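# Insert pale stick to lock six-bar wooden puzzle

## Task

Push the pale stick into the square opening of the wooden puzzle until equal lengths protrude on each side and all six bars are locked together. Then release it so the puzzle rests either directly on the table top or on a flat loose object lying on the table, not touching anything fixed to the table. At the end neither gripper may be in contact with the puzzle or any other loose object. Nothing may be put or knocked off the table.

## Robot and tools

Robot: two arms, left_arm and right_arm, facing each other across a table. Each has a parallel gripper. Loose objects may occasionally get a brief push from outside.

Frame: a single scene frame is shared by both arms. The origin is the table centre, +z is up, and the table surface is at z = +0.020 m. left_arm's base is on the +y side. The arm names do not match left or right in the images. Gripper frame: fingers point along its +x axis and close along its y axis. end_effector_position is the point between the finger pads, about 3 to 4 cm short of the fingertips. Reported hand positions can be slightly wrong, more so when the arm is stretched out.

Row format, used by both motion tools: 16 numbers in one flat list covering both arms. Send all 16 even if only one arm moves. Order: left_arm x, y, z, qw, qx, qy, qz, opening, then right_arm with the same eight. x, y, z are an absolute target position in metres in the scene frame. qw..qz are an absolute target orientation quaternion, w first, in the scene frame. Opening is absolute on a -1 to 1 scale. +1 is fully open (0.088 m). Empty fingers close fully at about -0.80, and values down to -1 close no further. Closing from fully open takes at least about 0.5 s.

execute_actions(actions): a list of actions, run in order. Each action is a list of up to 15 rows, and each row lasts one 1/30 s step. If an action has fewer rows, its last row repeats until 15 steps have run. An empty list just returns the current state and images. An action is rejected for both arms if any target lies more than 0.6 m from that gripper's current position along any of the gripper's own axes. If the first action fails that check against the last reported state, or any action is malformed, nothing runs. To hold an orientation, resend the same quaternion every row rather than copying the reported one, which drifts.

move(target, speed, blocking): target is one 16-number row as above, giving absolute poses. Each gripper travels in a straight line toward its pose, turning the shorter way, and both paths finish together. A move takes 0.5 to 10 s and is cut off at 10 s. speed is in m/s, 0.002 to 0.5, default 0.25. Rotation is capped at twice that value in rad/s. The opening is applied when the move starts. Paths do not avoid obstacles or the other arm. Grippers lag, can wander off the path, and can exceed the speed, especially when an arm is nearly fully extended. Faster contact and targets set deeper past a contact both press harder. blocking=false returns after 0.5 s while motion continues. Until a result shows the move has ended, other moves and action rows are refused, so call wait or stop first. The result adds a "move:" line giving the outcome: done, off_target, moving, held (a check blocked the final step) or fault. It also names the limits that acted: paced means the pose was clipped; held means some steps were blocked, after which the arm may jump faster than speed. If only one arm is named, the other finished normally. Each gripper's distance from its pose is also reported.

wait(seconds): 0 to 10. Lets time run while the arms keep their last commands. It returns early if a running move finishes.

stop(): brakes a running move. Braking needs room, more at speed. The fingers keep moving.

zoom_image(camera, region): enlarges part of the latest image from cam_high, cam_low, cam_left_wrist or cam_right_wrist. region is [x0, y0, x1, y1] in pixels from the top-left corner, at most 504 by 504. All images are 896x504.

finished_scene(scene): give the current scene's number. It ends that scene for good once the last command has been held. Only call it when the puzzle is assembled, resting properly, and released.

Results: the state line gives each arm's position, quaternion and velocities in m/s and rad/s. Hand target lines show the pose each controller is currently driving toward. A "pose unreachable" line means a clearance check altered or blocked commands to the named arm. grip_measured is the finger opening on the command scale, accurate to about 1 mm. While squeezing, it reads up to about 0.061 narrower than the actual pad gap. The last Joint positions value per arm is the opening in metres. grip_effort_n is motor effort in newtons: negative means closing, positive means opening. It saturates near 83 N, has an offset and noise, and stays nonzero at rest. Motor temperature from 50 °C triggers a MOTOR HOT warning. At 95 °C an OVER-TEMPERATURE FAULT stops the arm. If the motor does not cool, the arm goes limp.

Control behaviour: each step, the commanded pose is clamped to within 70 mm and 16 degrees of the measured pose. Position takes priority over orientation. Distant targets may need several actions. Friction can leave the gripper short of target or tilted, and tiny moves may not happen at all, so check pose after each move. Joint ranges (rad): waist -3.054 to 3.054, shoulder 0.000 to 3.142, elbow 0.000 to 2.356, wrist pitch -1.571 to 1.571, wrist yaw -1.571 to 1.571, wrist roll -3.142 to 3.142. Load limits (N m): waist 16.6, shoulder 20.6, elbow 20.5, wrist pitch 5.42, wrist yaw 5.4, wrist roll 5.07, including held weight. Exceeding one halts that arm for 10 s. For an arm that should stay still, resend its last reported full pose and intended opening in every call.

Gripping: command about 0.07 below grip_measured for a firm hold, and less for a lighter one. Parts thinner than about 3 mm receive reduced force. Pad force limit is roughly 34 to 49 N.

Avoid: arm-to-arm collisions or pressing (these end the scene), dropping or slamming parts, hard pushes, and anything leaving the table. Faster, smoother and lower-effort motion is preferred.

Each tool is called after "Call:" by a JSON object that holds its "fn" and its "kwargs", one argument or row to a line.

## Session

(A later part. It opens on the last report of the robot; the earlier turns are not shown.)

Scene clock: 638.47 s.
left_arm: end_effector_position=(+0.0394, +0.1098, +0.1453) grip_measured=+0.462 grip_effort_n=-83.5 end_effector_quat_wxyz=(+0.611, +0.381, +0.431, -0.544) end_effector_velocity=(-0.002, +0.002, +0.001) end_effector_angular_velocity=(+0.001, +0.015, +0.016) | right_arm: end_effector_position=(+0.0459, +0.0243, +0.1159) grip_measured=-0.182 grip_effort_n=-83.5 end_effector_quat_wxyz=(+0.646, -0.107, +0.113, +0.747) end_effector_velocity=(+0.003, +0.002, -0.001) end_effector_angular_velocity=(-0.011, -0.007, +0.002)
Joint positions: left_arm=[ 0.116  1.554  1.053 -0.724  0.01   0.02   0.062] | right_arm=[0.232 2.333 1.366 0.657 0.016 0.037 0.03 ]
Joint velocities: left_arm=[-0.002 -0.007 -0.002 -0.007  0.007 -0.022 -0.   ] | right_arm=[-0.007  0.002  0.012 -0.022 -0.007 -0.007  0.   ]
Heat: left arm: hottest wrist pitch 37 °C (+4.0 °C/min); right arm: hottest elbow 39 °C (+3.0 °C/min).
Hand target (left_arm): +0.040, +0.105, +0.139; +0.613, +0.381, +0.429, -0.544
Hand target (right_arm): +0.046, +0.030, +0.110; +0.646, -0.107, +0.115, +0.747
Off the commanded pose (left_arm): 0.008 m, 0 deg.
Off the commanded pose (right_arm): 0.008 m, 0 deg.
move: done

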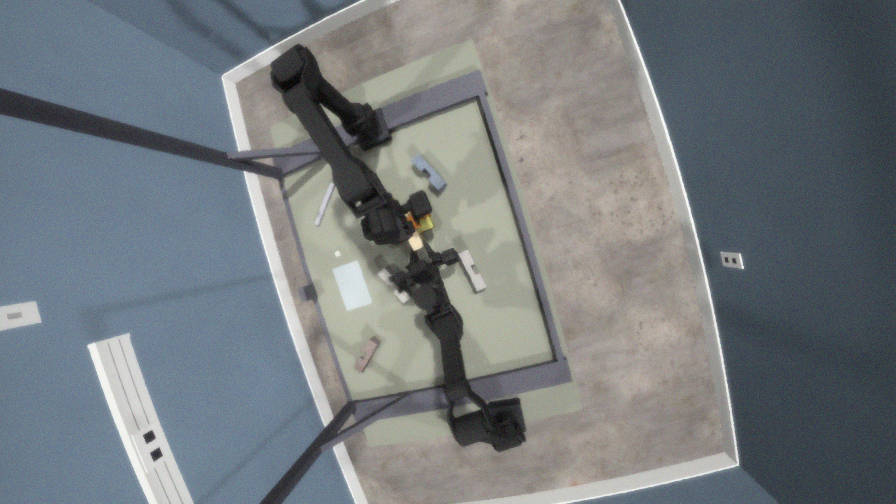

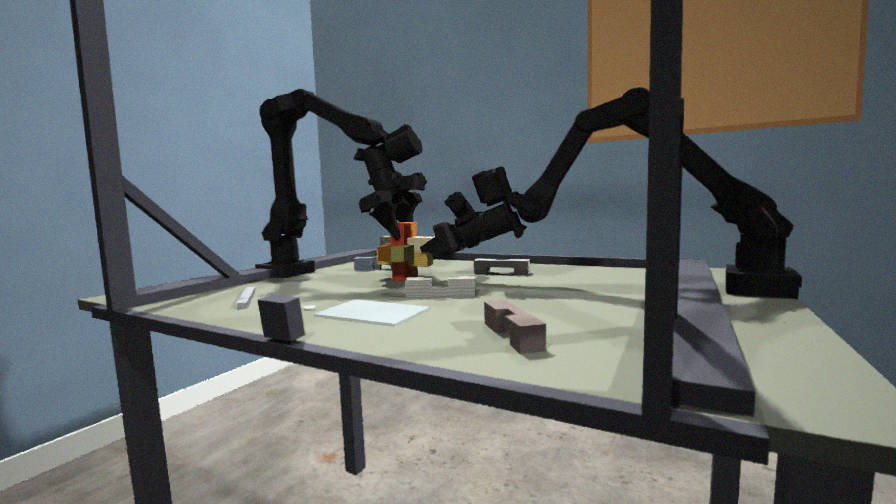

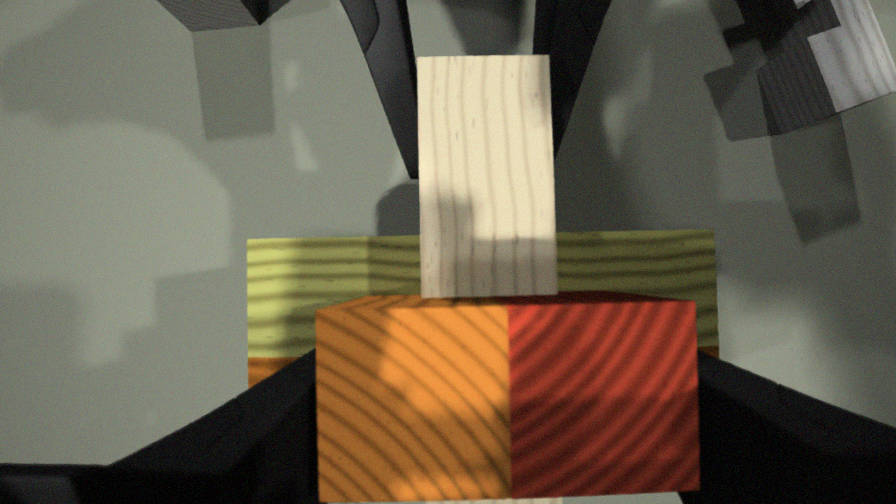

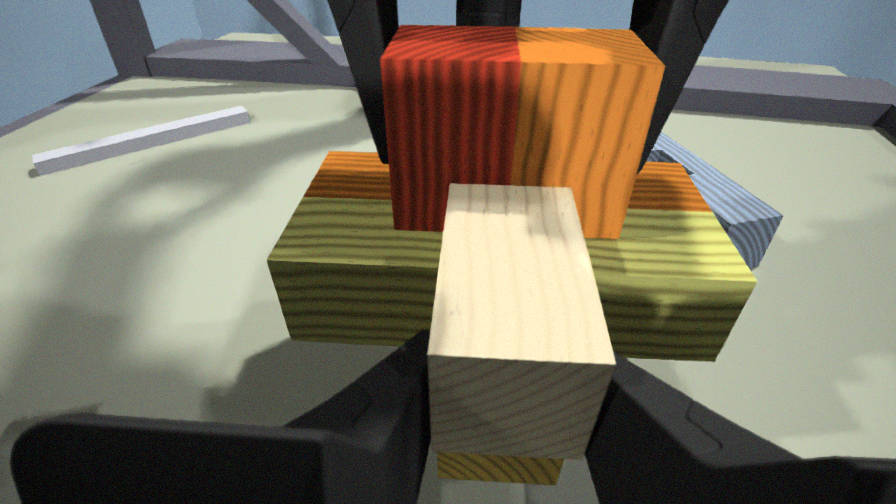

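Call:
{"fn": "move", "kwargs": {
  "target": [0.04,0.105,0.139, 0.6126,0.3808,0.4289,-0.5439, 0.39, 0.0453,0.0385,0.1120, 0.6460,-0.1073,0.1151,0.7469, -0.25],
  "speed": 0.015
}}

Call:
{"fn": "zoom_image", "kwargs": {
  "camera": "cam_low",
  "region": [350, 190, 530, 300]
}}

Call:
{"fn": "zoom_image", "kwargs": {
  "camera": "cam_right_wrist",
  "region": [380, 320, 680, 504]
}}

Scene clock: 643.97 s.
left_arm: end_effector_position=(+0.0394, +0.1101, +0.1455) grip_measured=+0.462 grip_effort_n=-83.5 end_effector_quat_wxyz=(+0.611, +0.381, +0.430, -0.544) end_effector_velocity=(+0.000, -0.001, +0.001) end_effector_angular_velocity=(-0.006, -0.010, -0.007) | right_arm: end_effector_position=(+0.0448, +0.0328, +0.1170) grip_measured=-0.182 grip_effort_n=-83.5 end_effector_quat_wxyz=(+0.646, -0.108, +0.114, +0.747) end_effector_velocity=(+0.000, +0.000, -0.003) end_effector_angular_velocity=(-0.016, -0.007, +0.007)
Joint positions: left_arm=[ 0.116  1.552  1.051 -0.723  0.01   0.02   0.062] | right_arm=[0.232 2.354 1.415 0.625 0.015 0.037 0.03 ]
Joint velocities: left_arm=[-0.002 -0.002 -0.002  0.007 -0.007  0.007  0.   ] | right_arm=[-0.002  0.002  0.007 -0.022 -0.007 -0.007 -0.   ]
Heat: left arm: hottest wrist pitch 39 °C (+6.1 °C/min); right arm: hottest elbow 39 °C (+3.0 °C/min).
Hand target (left_arm): +0.040, +0.105, +0.139; +0.613, +0.381, +0.429, -0.544
Hand target (right_arm): +0.045, +0.038, +0.112; +0.646, -0.107, +0.115, +0.747
Off the commanded pose (left_arm): 0.008 m, 0 deg.
Off the commanded pose (right_arm): 0.008 m, 0 deg.
move: done

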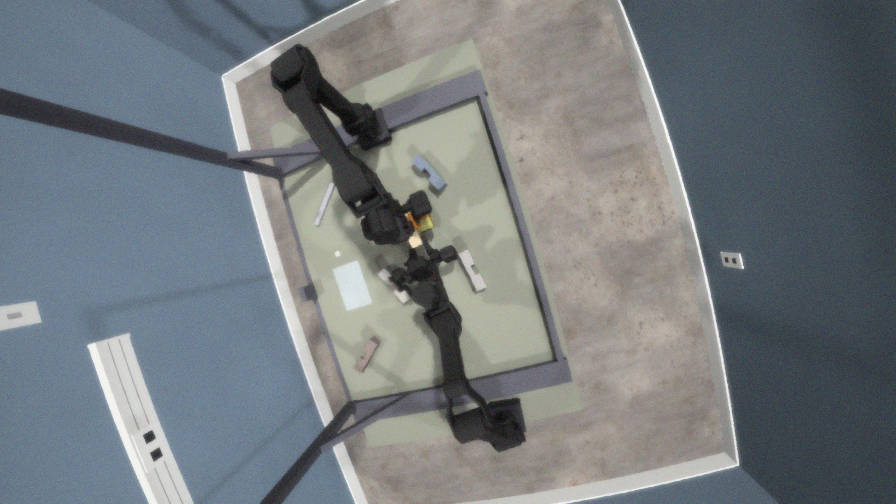

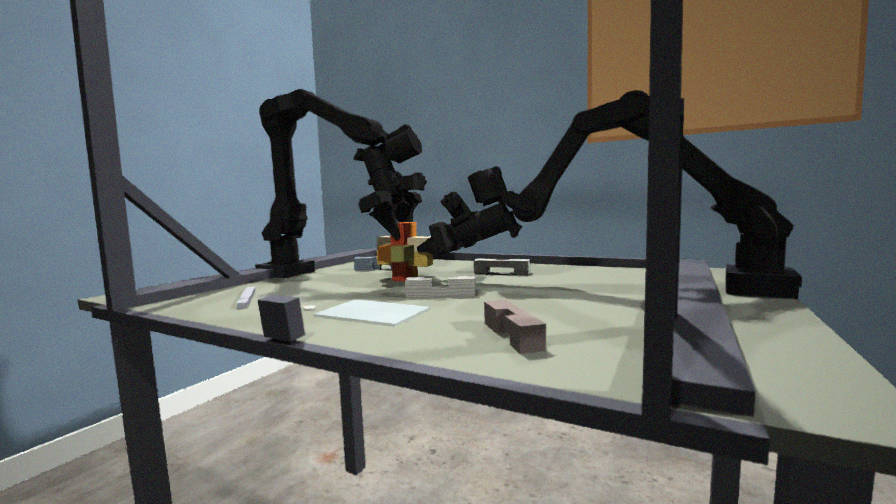

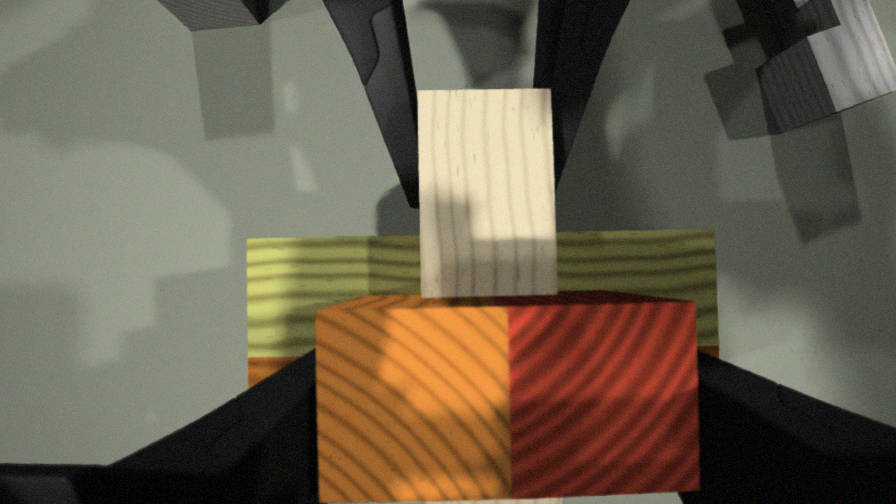

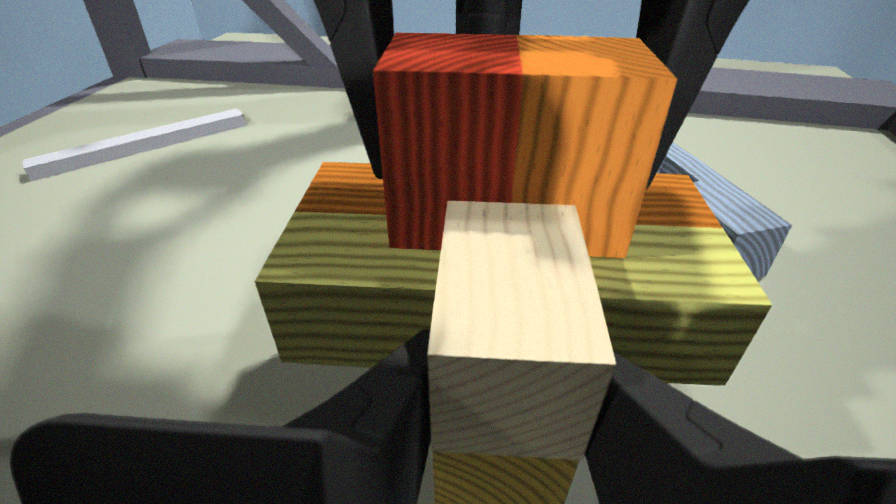

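Region (350, 190, 530, 300) of cam_low's 896x504 image, scaled by 2.800, with more detail than that image has.

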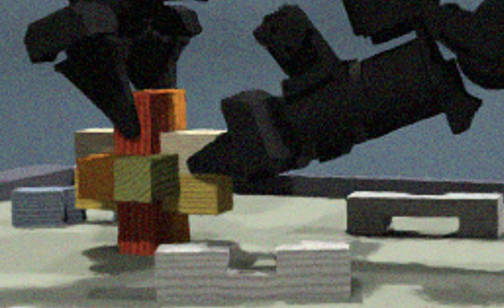

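Region (380, 320, 680, 504) of cam_right_wrist's 896x504 image, scaled by 1.680, with more detail than that image has; it fills the top 309 rows of this view, and the rest is white.

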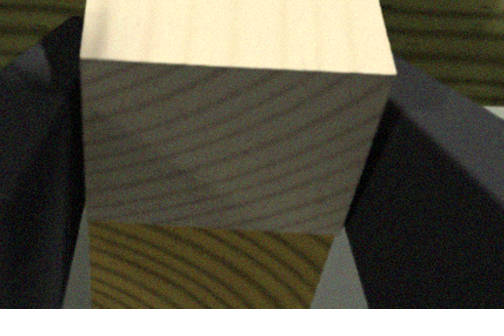

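Call:
{"fn": "zoom_image", "kwargs": {
  "camera": "cam_low",
  "region": [365, 220, 445, 280]
}}

Call:
{"fn": "zoom_image", "kwargs": {
  "camera": "cam_right_wrist",
  "region": [410, 420, 610, 504]
}}

Call:
{"fn": "zoom_image", "kwargs": {
  "camera": "cam_left_wrist",
  "region": [380, 60, 600, 310]
}}

Region (365, 220, 445, 280) of cam_low's 896x504 image, scaled by 6.300, with more detail than that image has; it fills the top 378 rows of this view, and the rest is white.

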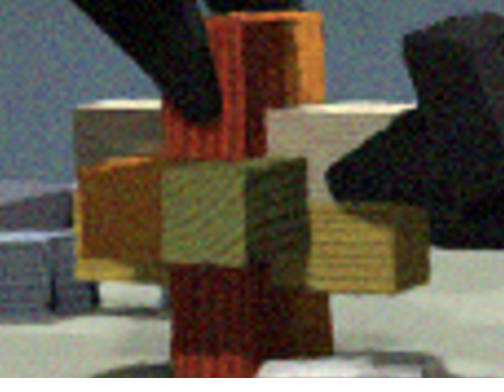

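Region (410, 420, 610, 504) of cam_right_wrist's 896x504 image, scaled by 2.520, with more detail than that image has; it fills the top 212 rows of this view, and the rest is white.

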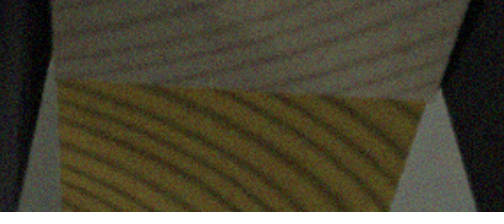

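Region (380, 60, 600, 310) of cam_left_wrist's 896x504 image, scaled by 2.016, with more detail than that image has; it fills the left 444 columns of this view, and the rest is white.

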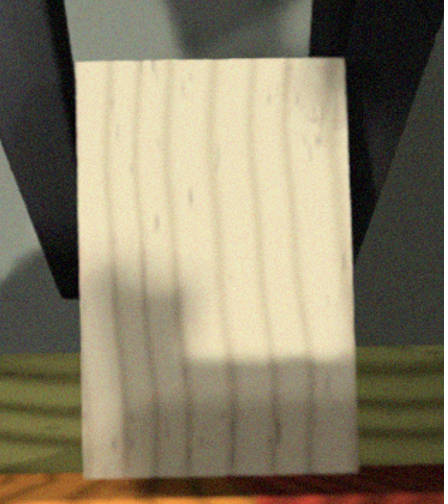

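Call:
{"fn": "execute_actions", "kwargs": {
  "actions": [
    [[0.0394,0.1095,0.1445, 0.6115,0.381,0.430,-0.544, 0.39, 0.0448,0.0320,0.1165, 0.6460,-0.1073,0.1151,0.7469, -0.25],[0.0394,0.1095,0.1445, 0.6115,0.381,0.430,-0.544, 0.39, 0.0448,0.0320,0.1165, 0.6460,-0.1073,0.1151,0.7469, -0.25],[0.0394,0.1095,0.1445, 0.6115,0.381,0.430,-0.544, 0.39, 0.0448,0.0320,0.1165, 0.6460,-0.1073,0.1151,0.7469, -0.25],[0.0394,0.1095,0.1445, 0.6115,0.381,0.430,-0.544, 0.39, 0.0448,0.0320,0.1165, 0.6460,-0.1073,0.1151,0.7469, -0.25],[0.0394,0.1095,0.1445, 0.6115,0.381,0.430,-0.544, 0.39, 0.0448,0.0320,0.1165, 0.6460,-0.1073,0.1151,0.7469, -0.25],[0.0394,0.1095,0.1445, 0.6115,0.381,0.430,-0.544, 0.39, 0.0448,0.0320,0.1165, 0.6460,-0.1073,0.1151,0.7469, -0.25],[0.0394,0.1095,0.1445, 0.6115,0.381,0.430,-0.544, 0.39, 0.0448,0.0320,0.1165, 0.6460,-0.1073,0.1151,0.7469, 0.4]]
  ]
}}

Call:
{"fn": "move", "kwargs": {
  "target": [0.0394,0.1095,0.1445, 0.6115,0.381,0.430,-0.544, 0.39, 0.055,-0.045,0.135, 0.6460,-0.1073,0.1151,0.7469, 0.4],
  "speed": 0.1
}}

Call:
{"fn": "zoom_image", "kwargs": {
  "camera": "cam_low",
  "region": [365, 215, 455, 285]
}}

Scene clock: 668.03 s.
left_arm: end_effector_position=(+0.0395, +0.1091, +0.1462) grip_measured=+0.462 grip_effort_n=-83.5 end_effector_quat_wxyz=(+0.613, +0.379, +0.429, -0.545) end_effector_velocity=(-0.000, +0.002, -0.001) end_effector_angular_velocity=(+0.008, -0.003, +0.007) | right_arm: end_effector_position=(+0.0450, +0.0330, +0.1172) grip_measured=+0.374 grip_effort_n=15.6 end_effector_quat_wxyz=(+0.646, -0.107, +0.114, +0.747) end_effector_velocity=(-0.001, -0.002, -0.000) end_effector_angular_velocity=(-0.009, +0.012, +0.016)
Joint positions: left_arm=[ 0.116  1.551  1.051 -0.718  0.01   0.02   0.062] | right_arm=[0.231 2.354 1.416 0.626 0.015 0.037 0.057]
Joint velocities: left_arm=[-0.002 -0.002 -0.002 -0.007 -0.007 -0.007 -0.   ] | right_arm=[-0.002 -0.007 -0.007 -0.007 -0.022  0.007  0.013]
Heat: left arm: hottest wrist pitch 46 °C (+12.1 °C/min); right arm: hottest elbow 41 °C (+5.1 °C/min).
Hand target (left_arm): +0.039, +0.110, +0.144; +0.611, +0.381, +0.430, -0.544
Hand target (right_arm): +0.045, +0.032, +0.116; +0.646, -0.107, +0.115, +0.747
Off the commanded pose (left_arm): 0.002 m, 0 deg.
Off the commanded pose (right_arm): 0.001 m, 0 deg.

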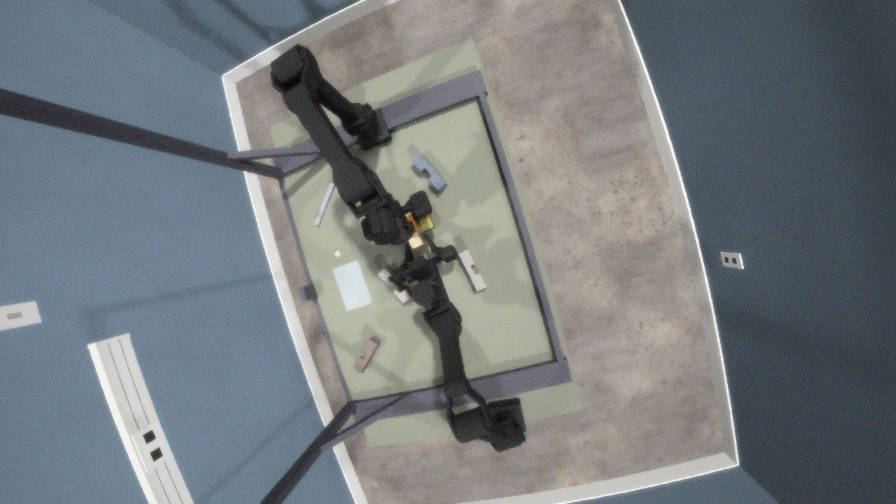

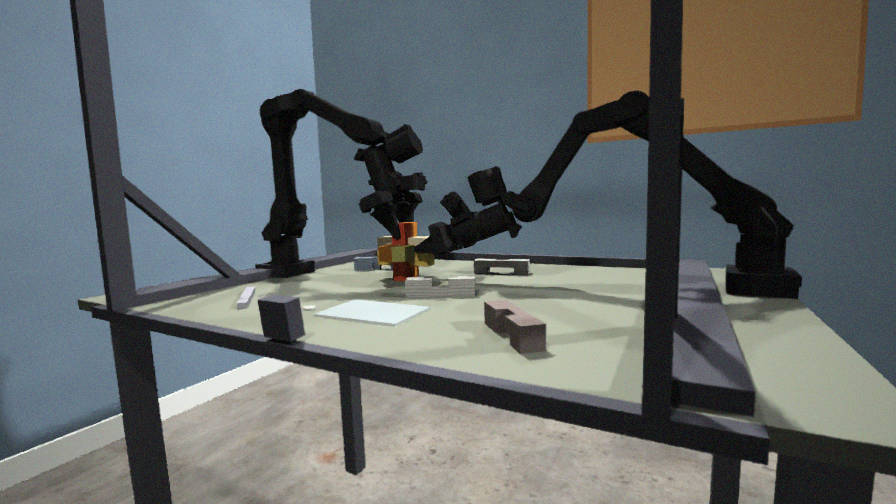

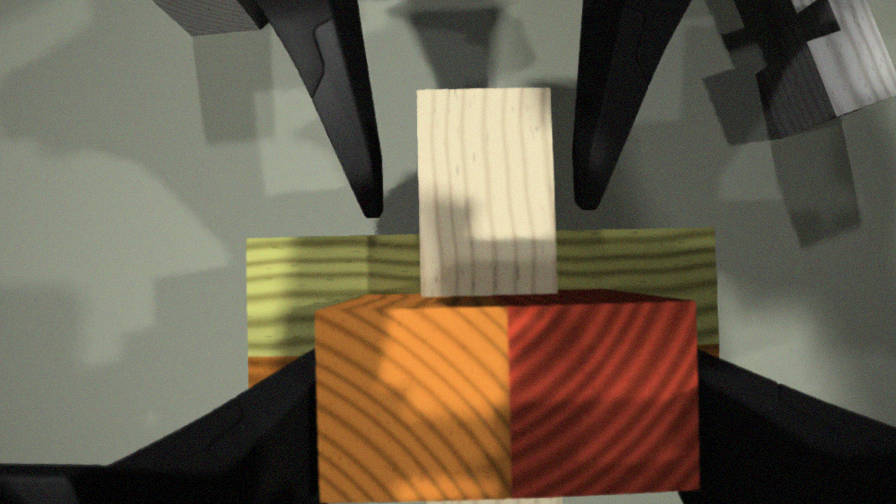

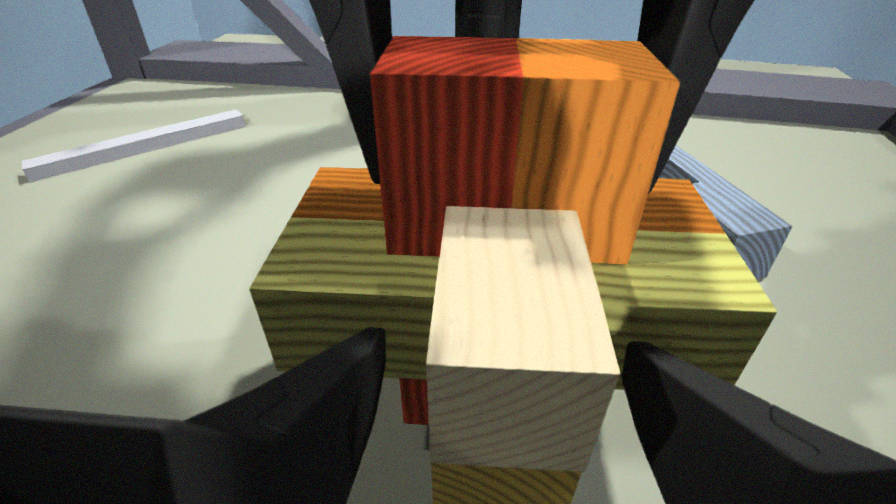

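Scene clock: 669.23 s.
left_arm: end_effector_position=(+0.0395, +0.1091, +0.1462) grip_measured=+0.462 grip_effort_n=-83.5 end_effector_quat_wxyz=(+0.613, +0.379, +0.429, -0.545) end_effector_velocity=(+0.000, -0.001, +0.002) end_effector_angular_velocity=(-0.011, -0.006, +0.007) | right_arm: end_effector_position=(+0.0552, -0.0418, +0.1344) grip_measured=+0.398 grip_effort_n=16.0 end_effector_quat_wxyz=(+0.645, -0.107, +0.114, +0.748) end_effector_velocity=(+0.006, -0.003, -0.006) end_effector_angular_velocity=(-0.011, -0.011, -0.012)
Joint positions: left_arm=[ 0.116  1.551  1.051 -0.718  0.01   0.02   0.062] | right_arm=[0.235 2.1   1.033 0.753 0.015 0.039 0.058]
Joint velocities: left_arm=[-0.002 -0.007 -0.002  0.007 -0.007 -0.007 -0.   ] | right_arm=[-0.007  0.002 -0.017  0.007  0.007 -0.007 -0.   ]
Heat: left arm: hottest wrist pitch 45 °C (+11.1 °C/min); right arm: hottest elbow 40 °C (+4.0 °C/min).
Hand target (left_arm): +0.039, +0.110, +0.145; +0.612, +0.381, +0.430, -0.544
Hand target (right_arm): +0.055, -0.045, +0.135; +0.646, -0.107, +0.115, +0.747
Off the commanded pose (left_arm): 0.002 m, 0 deg.
Off the commanded pose (right_arm): 0.003 m, 0 deg.
move: done

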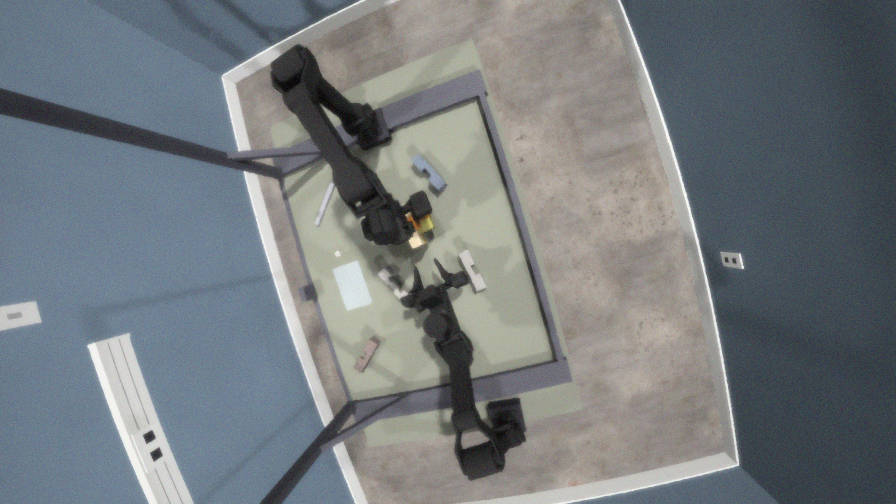

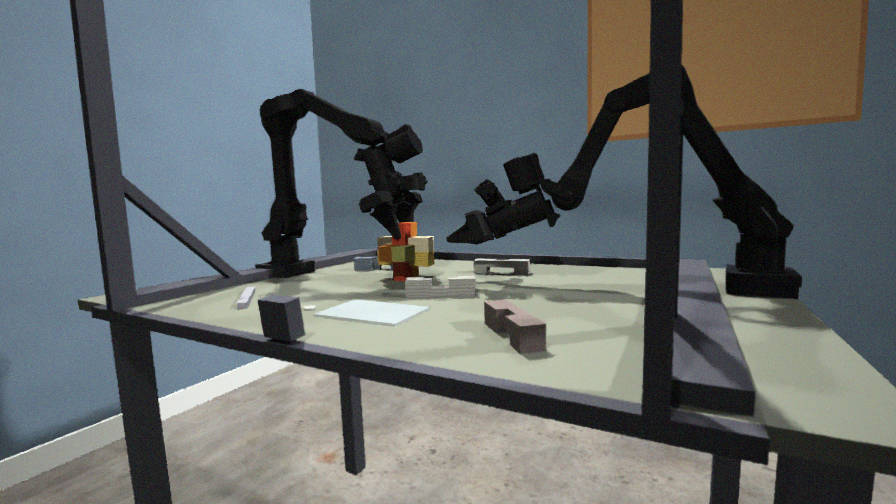

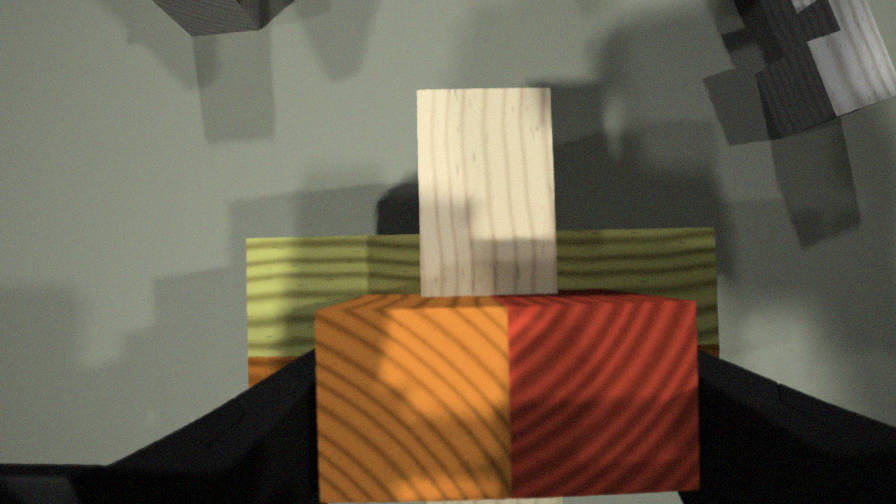

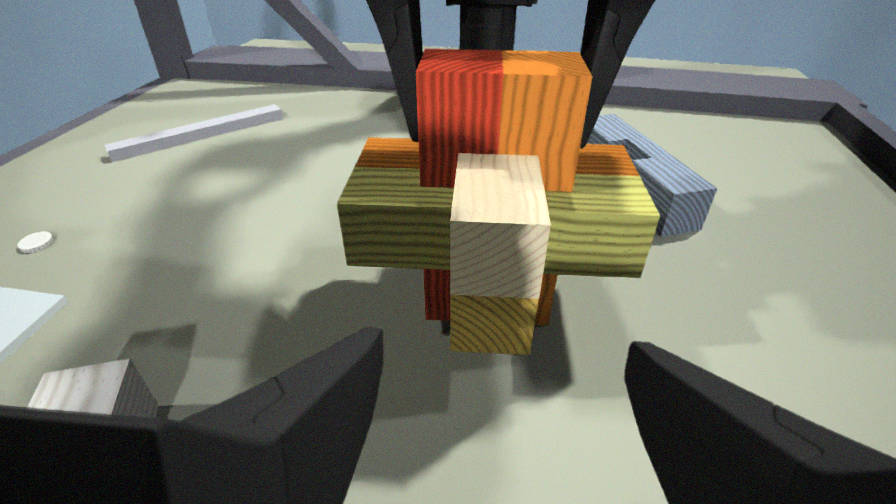

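Region (365, 215, 455, 285) of cam_low's 896x504 image, scaled by 5.600, with more detail than that image has.

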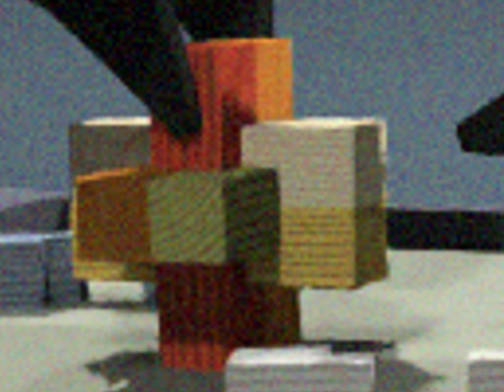

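Call:
{"fn": "execute_actions", "kwargs": {
  "actions": [
    [[0.0394,0.1095,0.1445, 0.6115,0.381,0.430,-0.544, 1.0, 0.055,-0.045,0.135, 0.6460,-0.1073,0.1151,0.7469, 0.4]]
  ]
}}

Call:
{"fn": "move", "kwargs": {
  "target": [0.036,0.140,0.225, 0.6115,0.381,0.430,-0.544, 1.0, 0.060,-0.080,0.150, 0.6460,-0.1073,0.1151,0.7469, 0.4],
  "speed": 0.12
}}

Call:
{"fn": "zoom_image", "kwargs": {
  "camera": "cam_low",
  "region": [355, 200, 465, 290]
}}

Scene clock: 674.77 s.
left_arm: end_effector_position=(+0.0395, +0.1091, +0.1462) grip_measured=+1.000 grip_effort_n=16.0 end_effector_quat_wxyz=(+0.613, +0.379, +0.429, -0.545) end_effector_velocity=(-0.000, +0.005, -0.000) end_effector_angular_velocity=(+0.017, +0.003, +0.021) | right_arm: end_effector_position=(+0.0549, -0.0422, +0.1340) grip_measured=+0.398 grip_effort_n=16.0 end_effector_quat_wxyz=(+0.644, -0.108, +0.115, +0.748) end_effector_velocity=(+0.000, -0.002, -0.004) end_effector_angular_velocity=(-0.020, -0.013, -0.002)
Joint positions: left_arm=[ 0.116  1.551  1.051 -0.718  0.01   0.02   0.088] | right_arm=[0.236 2.1   1.032 0.754 0.015 0.039 0.058]
Joint velocities: left_arm=[-0.002 -0.007 -0.002 -0.022 -0.007 -0.022  0.   ] | right_arm=[ 0.002 -0.002 -0.002 -0.022  0.007 -0.007 -0.   ]
Heat: left arm: hottest wrist pitch 43 °C (+9.0 °C/min); right arm: hottest elbow 39 °C (+3.0 °C/min).
Hand target (left_arm): +0.039, +0.110, +0.145; +0.612, +0.381, +0.430, -0.544
Hand target (right_arm): +0.055, -0.045, +0.135; +0.646, -0.108, +0.115, +0.747
Off the commanded pose (left_arm): 0.002 m, 0 deg.
Off the commanded pose (right_arm): 0.003 m, 0 deg.

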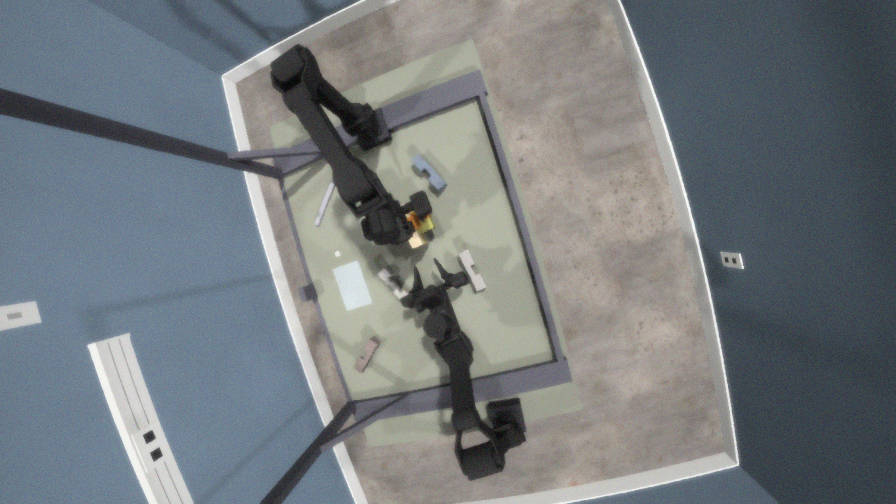

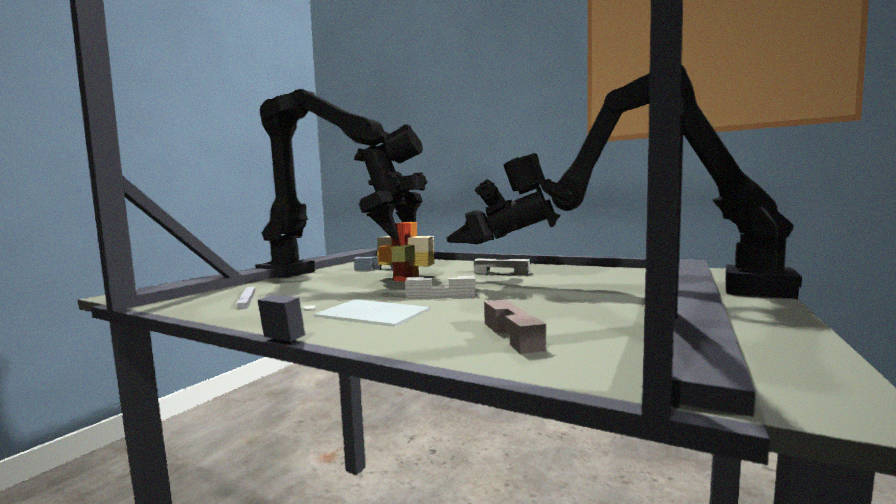

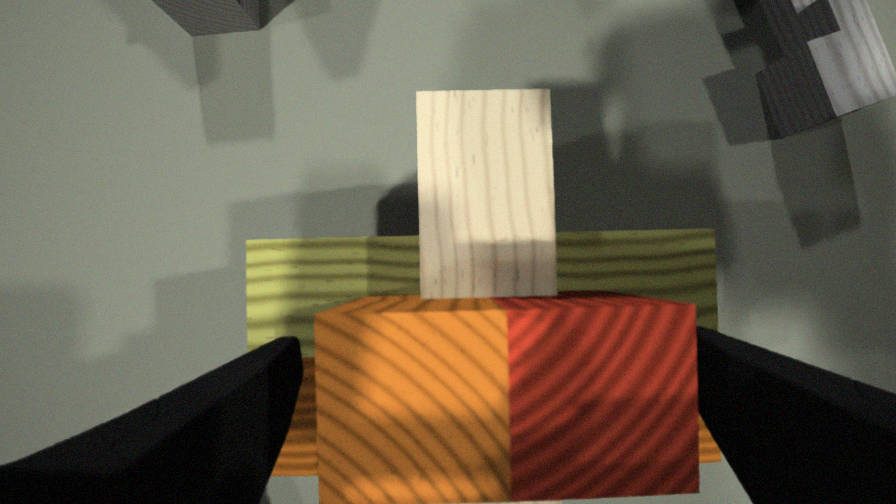

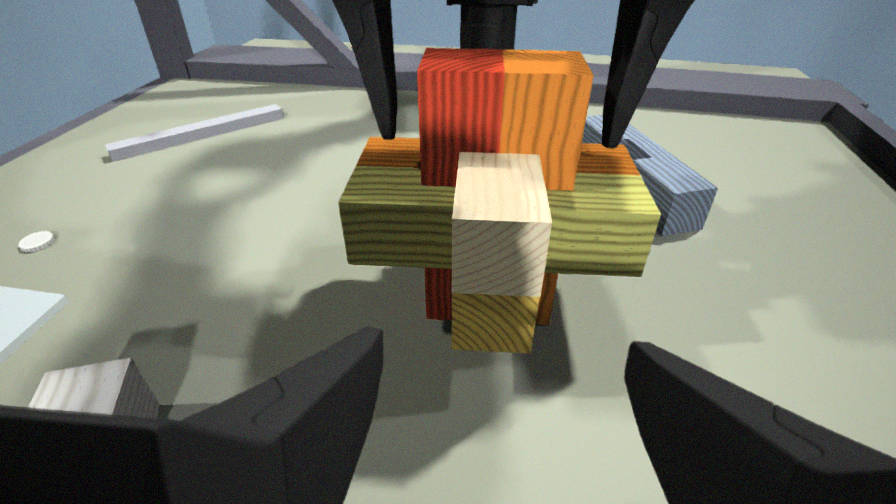

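Scene clock: 675.87 s.
left_arm: end_effector_position=(+0.0352, +0.1395, +0.2200) grip_measured=+1.000 grip_effort_n=16.0 end_effector_quat_wxyz=(+0.608, +0.385, +0.435, -0.541) end_effector_velocity=(-0.002, +0.004, -0.001) end_effector_angular_velocity=(+0.021, +0.012, +0.002) | right_arm: end_effector_position=(+0.0600, -0.0768, +0.1502) grip_measured=+0.398 grip_effort_n=16.0 end_effector_quat_wxyz=(+0.645, -0.107, +0.114, +0.748) end_effector_velocity=(+0.003, -0.001, -0.002) end_effector_angular_velocity=(-0.001, -0.010, -0.007)
Joint positions: left_arm=[ 0.116  1.419  1.232 -1.052  0.01   0.02   0.088] | right_arm=[0.238 1.956 0.882 0.761 0.017 0.04  0.058]
Joint velocities: left_arm=[-0.002  0.002  0.002 -0.022  0.007 -0.007  0.   ] | right_arm=[-0.002  0.002 -0.007  0.007  0.007 -0.007 -0.   ]
Heat: left arm: hottest wrist pitch 43 °C (+9.0 °C/min); right arm: hottest elbow 39 °C (+3.0 °C/min).
Hand target (left_arm): +0.036, +0.139, +0.225; +0.612, +0.381, +0.430, -0.544
Hand target (right_arm): +0.060, -0.080, +0.150; +0.646, -0.107, +0.115, +0.747
Off the commanded pose (left_arm): 0.005 m, 1 deg.
Off the commanded pose (right_arm): 0.003 m, 0 deg.
move: done

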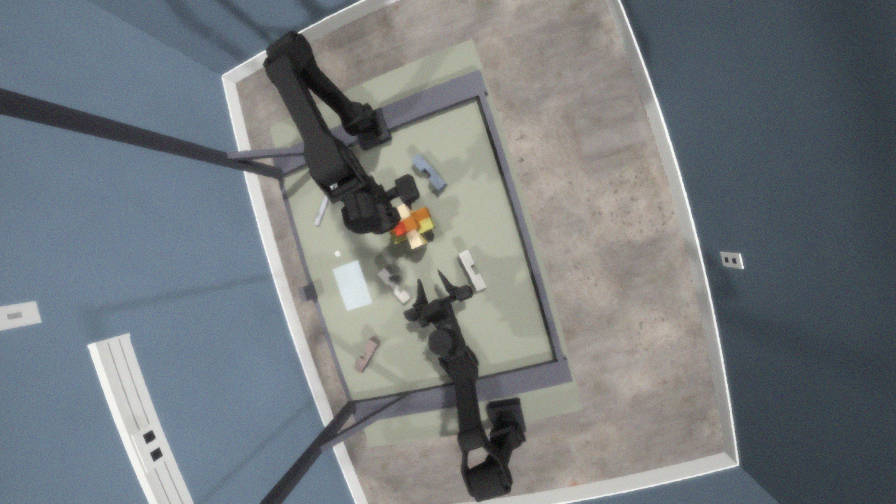

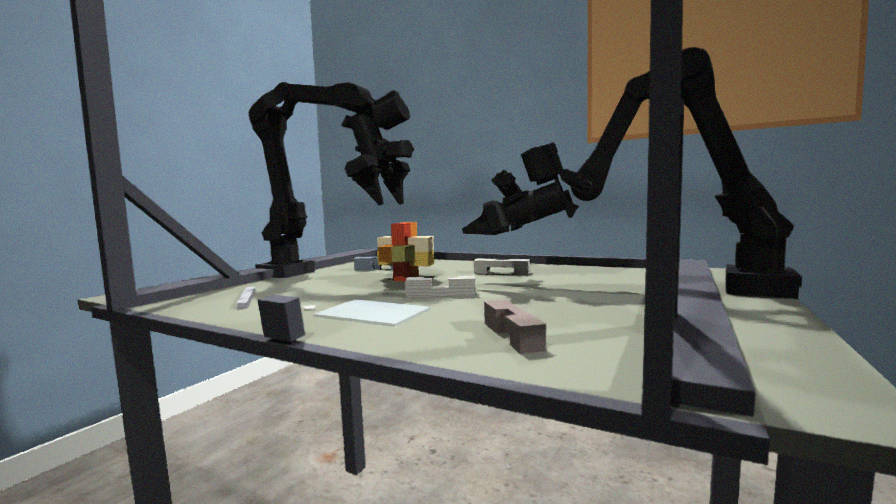

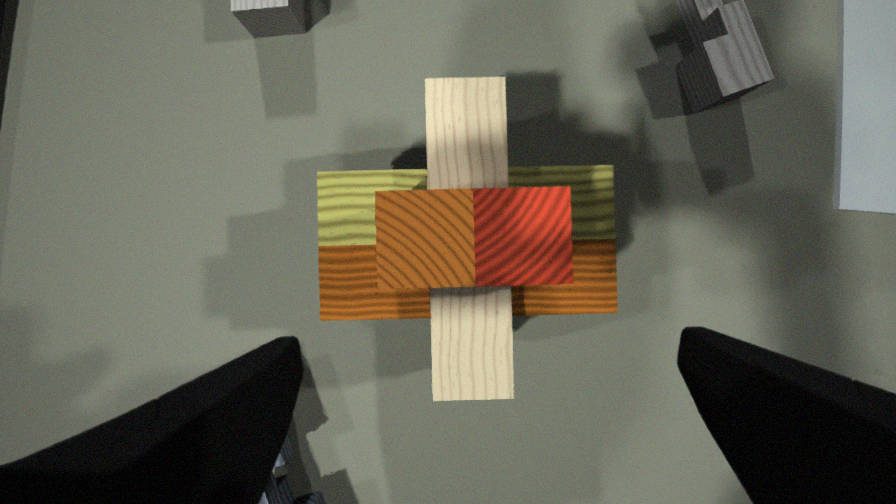

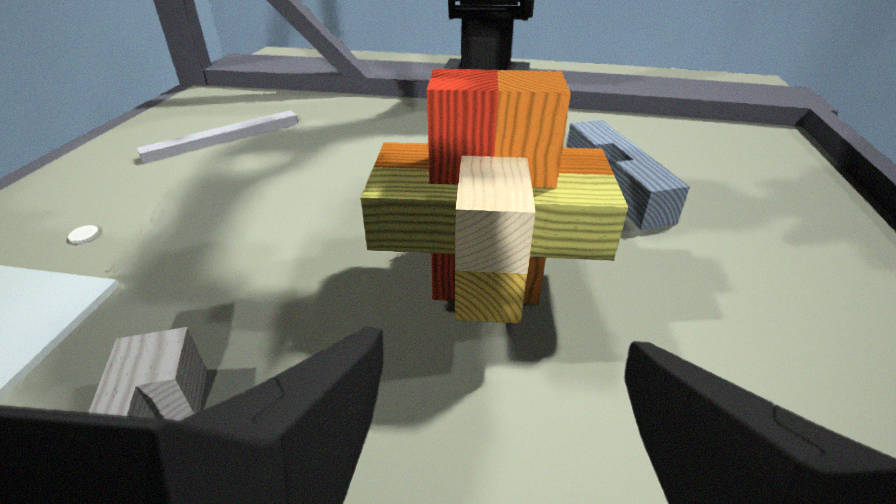

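Region (355, 200, 465, 290) of cam_low's 896x504 image, scaled by 4.582, with more detail than that image has; it fills the top 412 rows of this view, and the rest is white.

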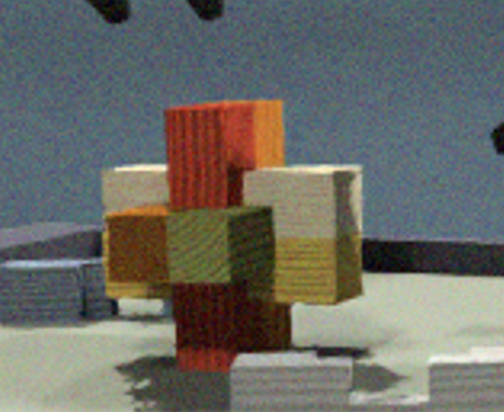

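Call:
{"fn": "finished_scene", "kwargs": {
  "scene": 1
}}

The scene is finished: the task was done.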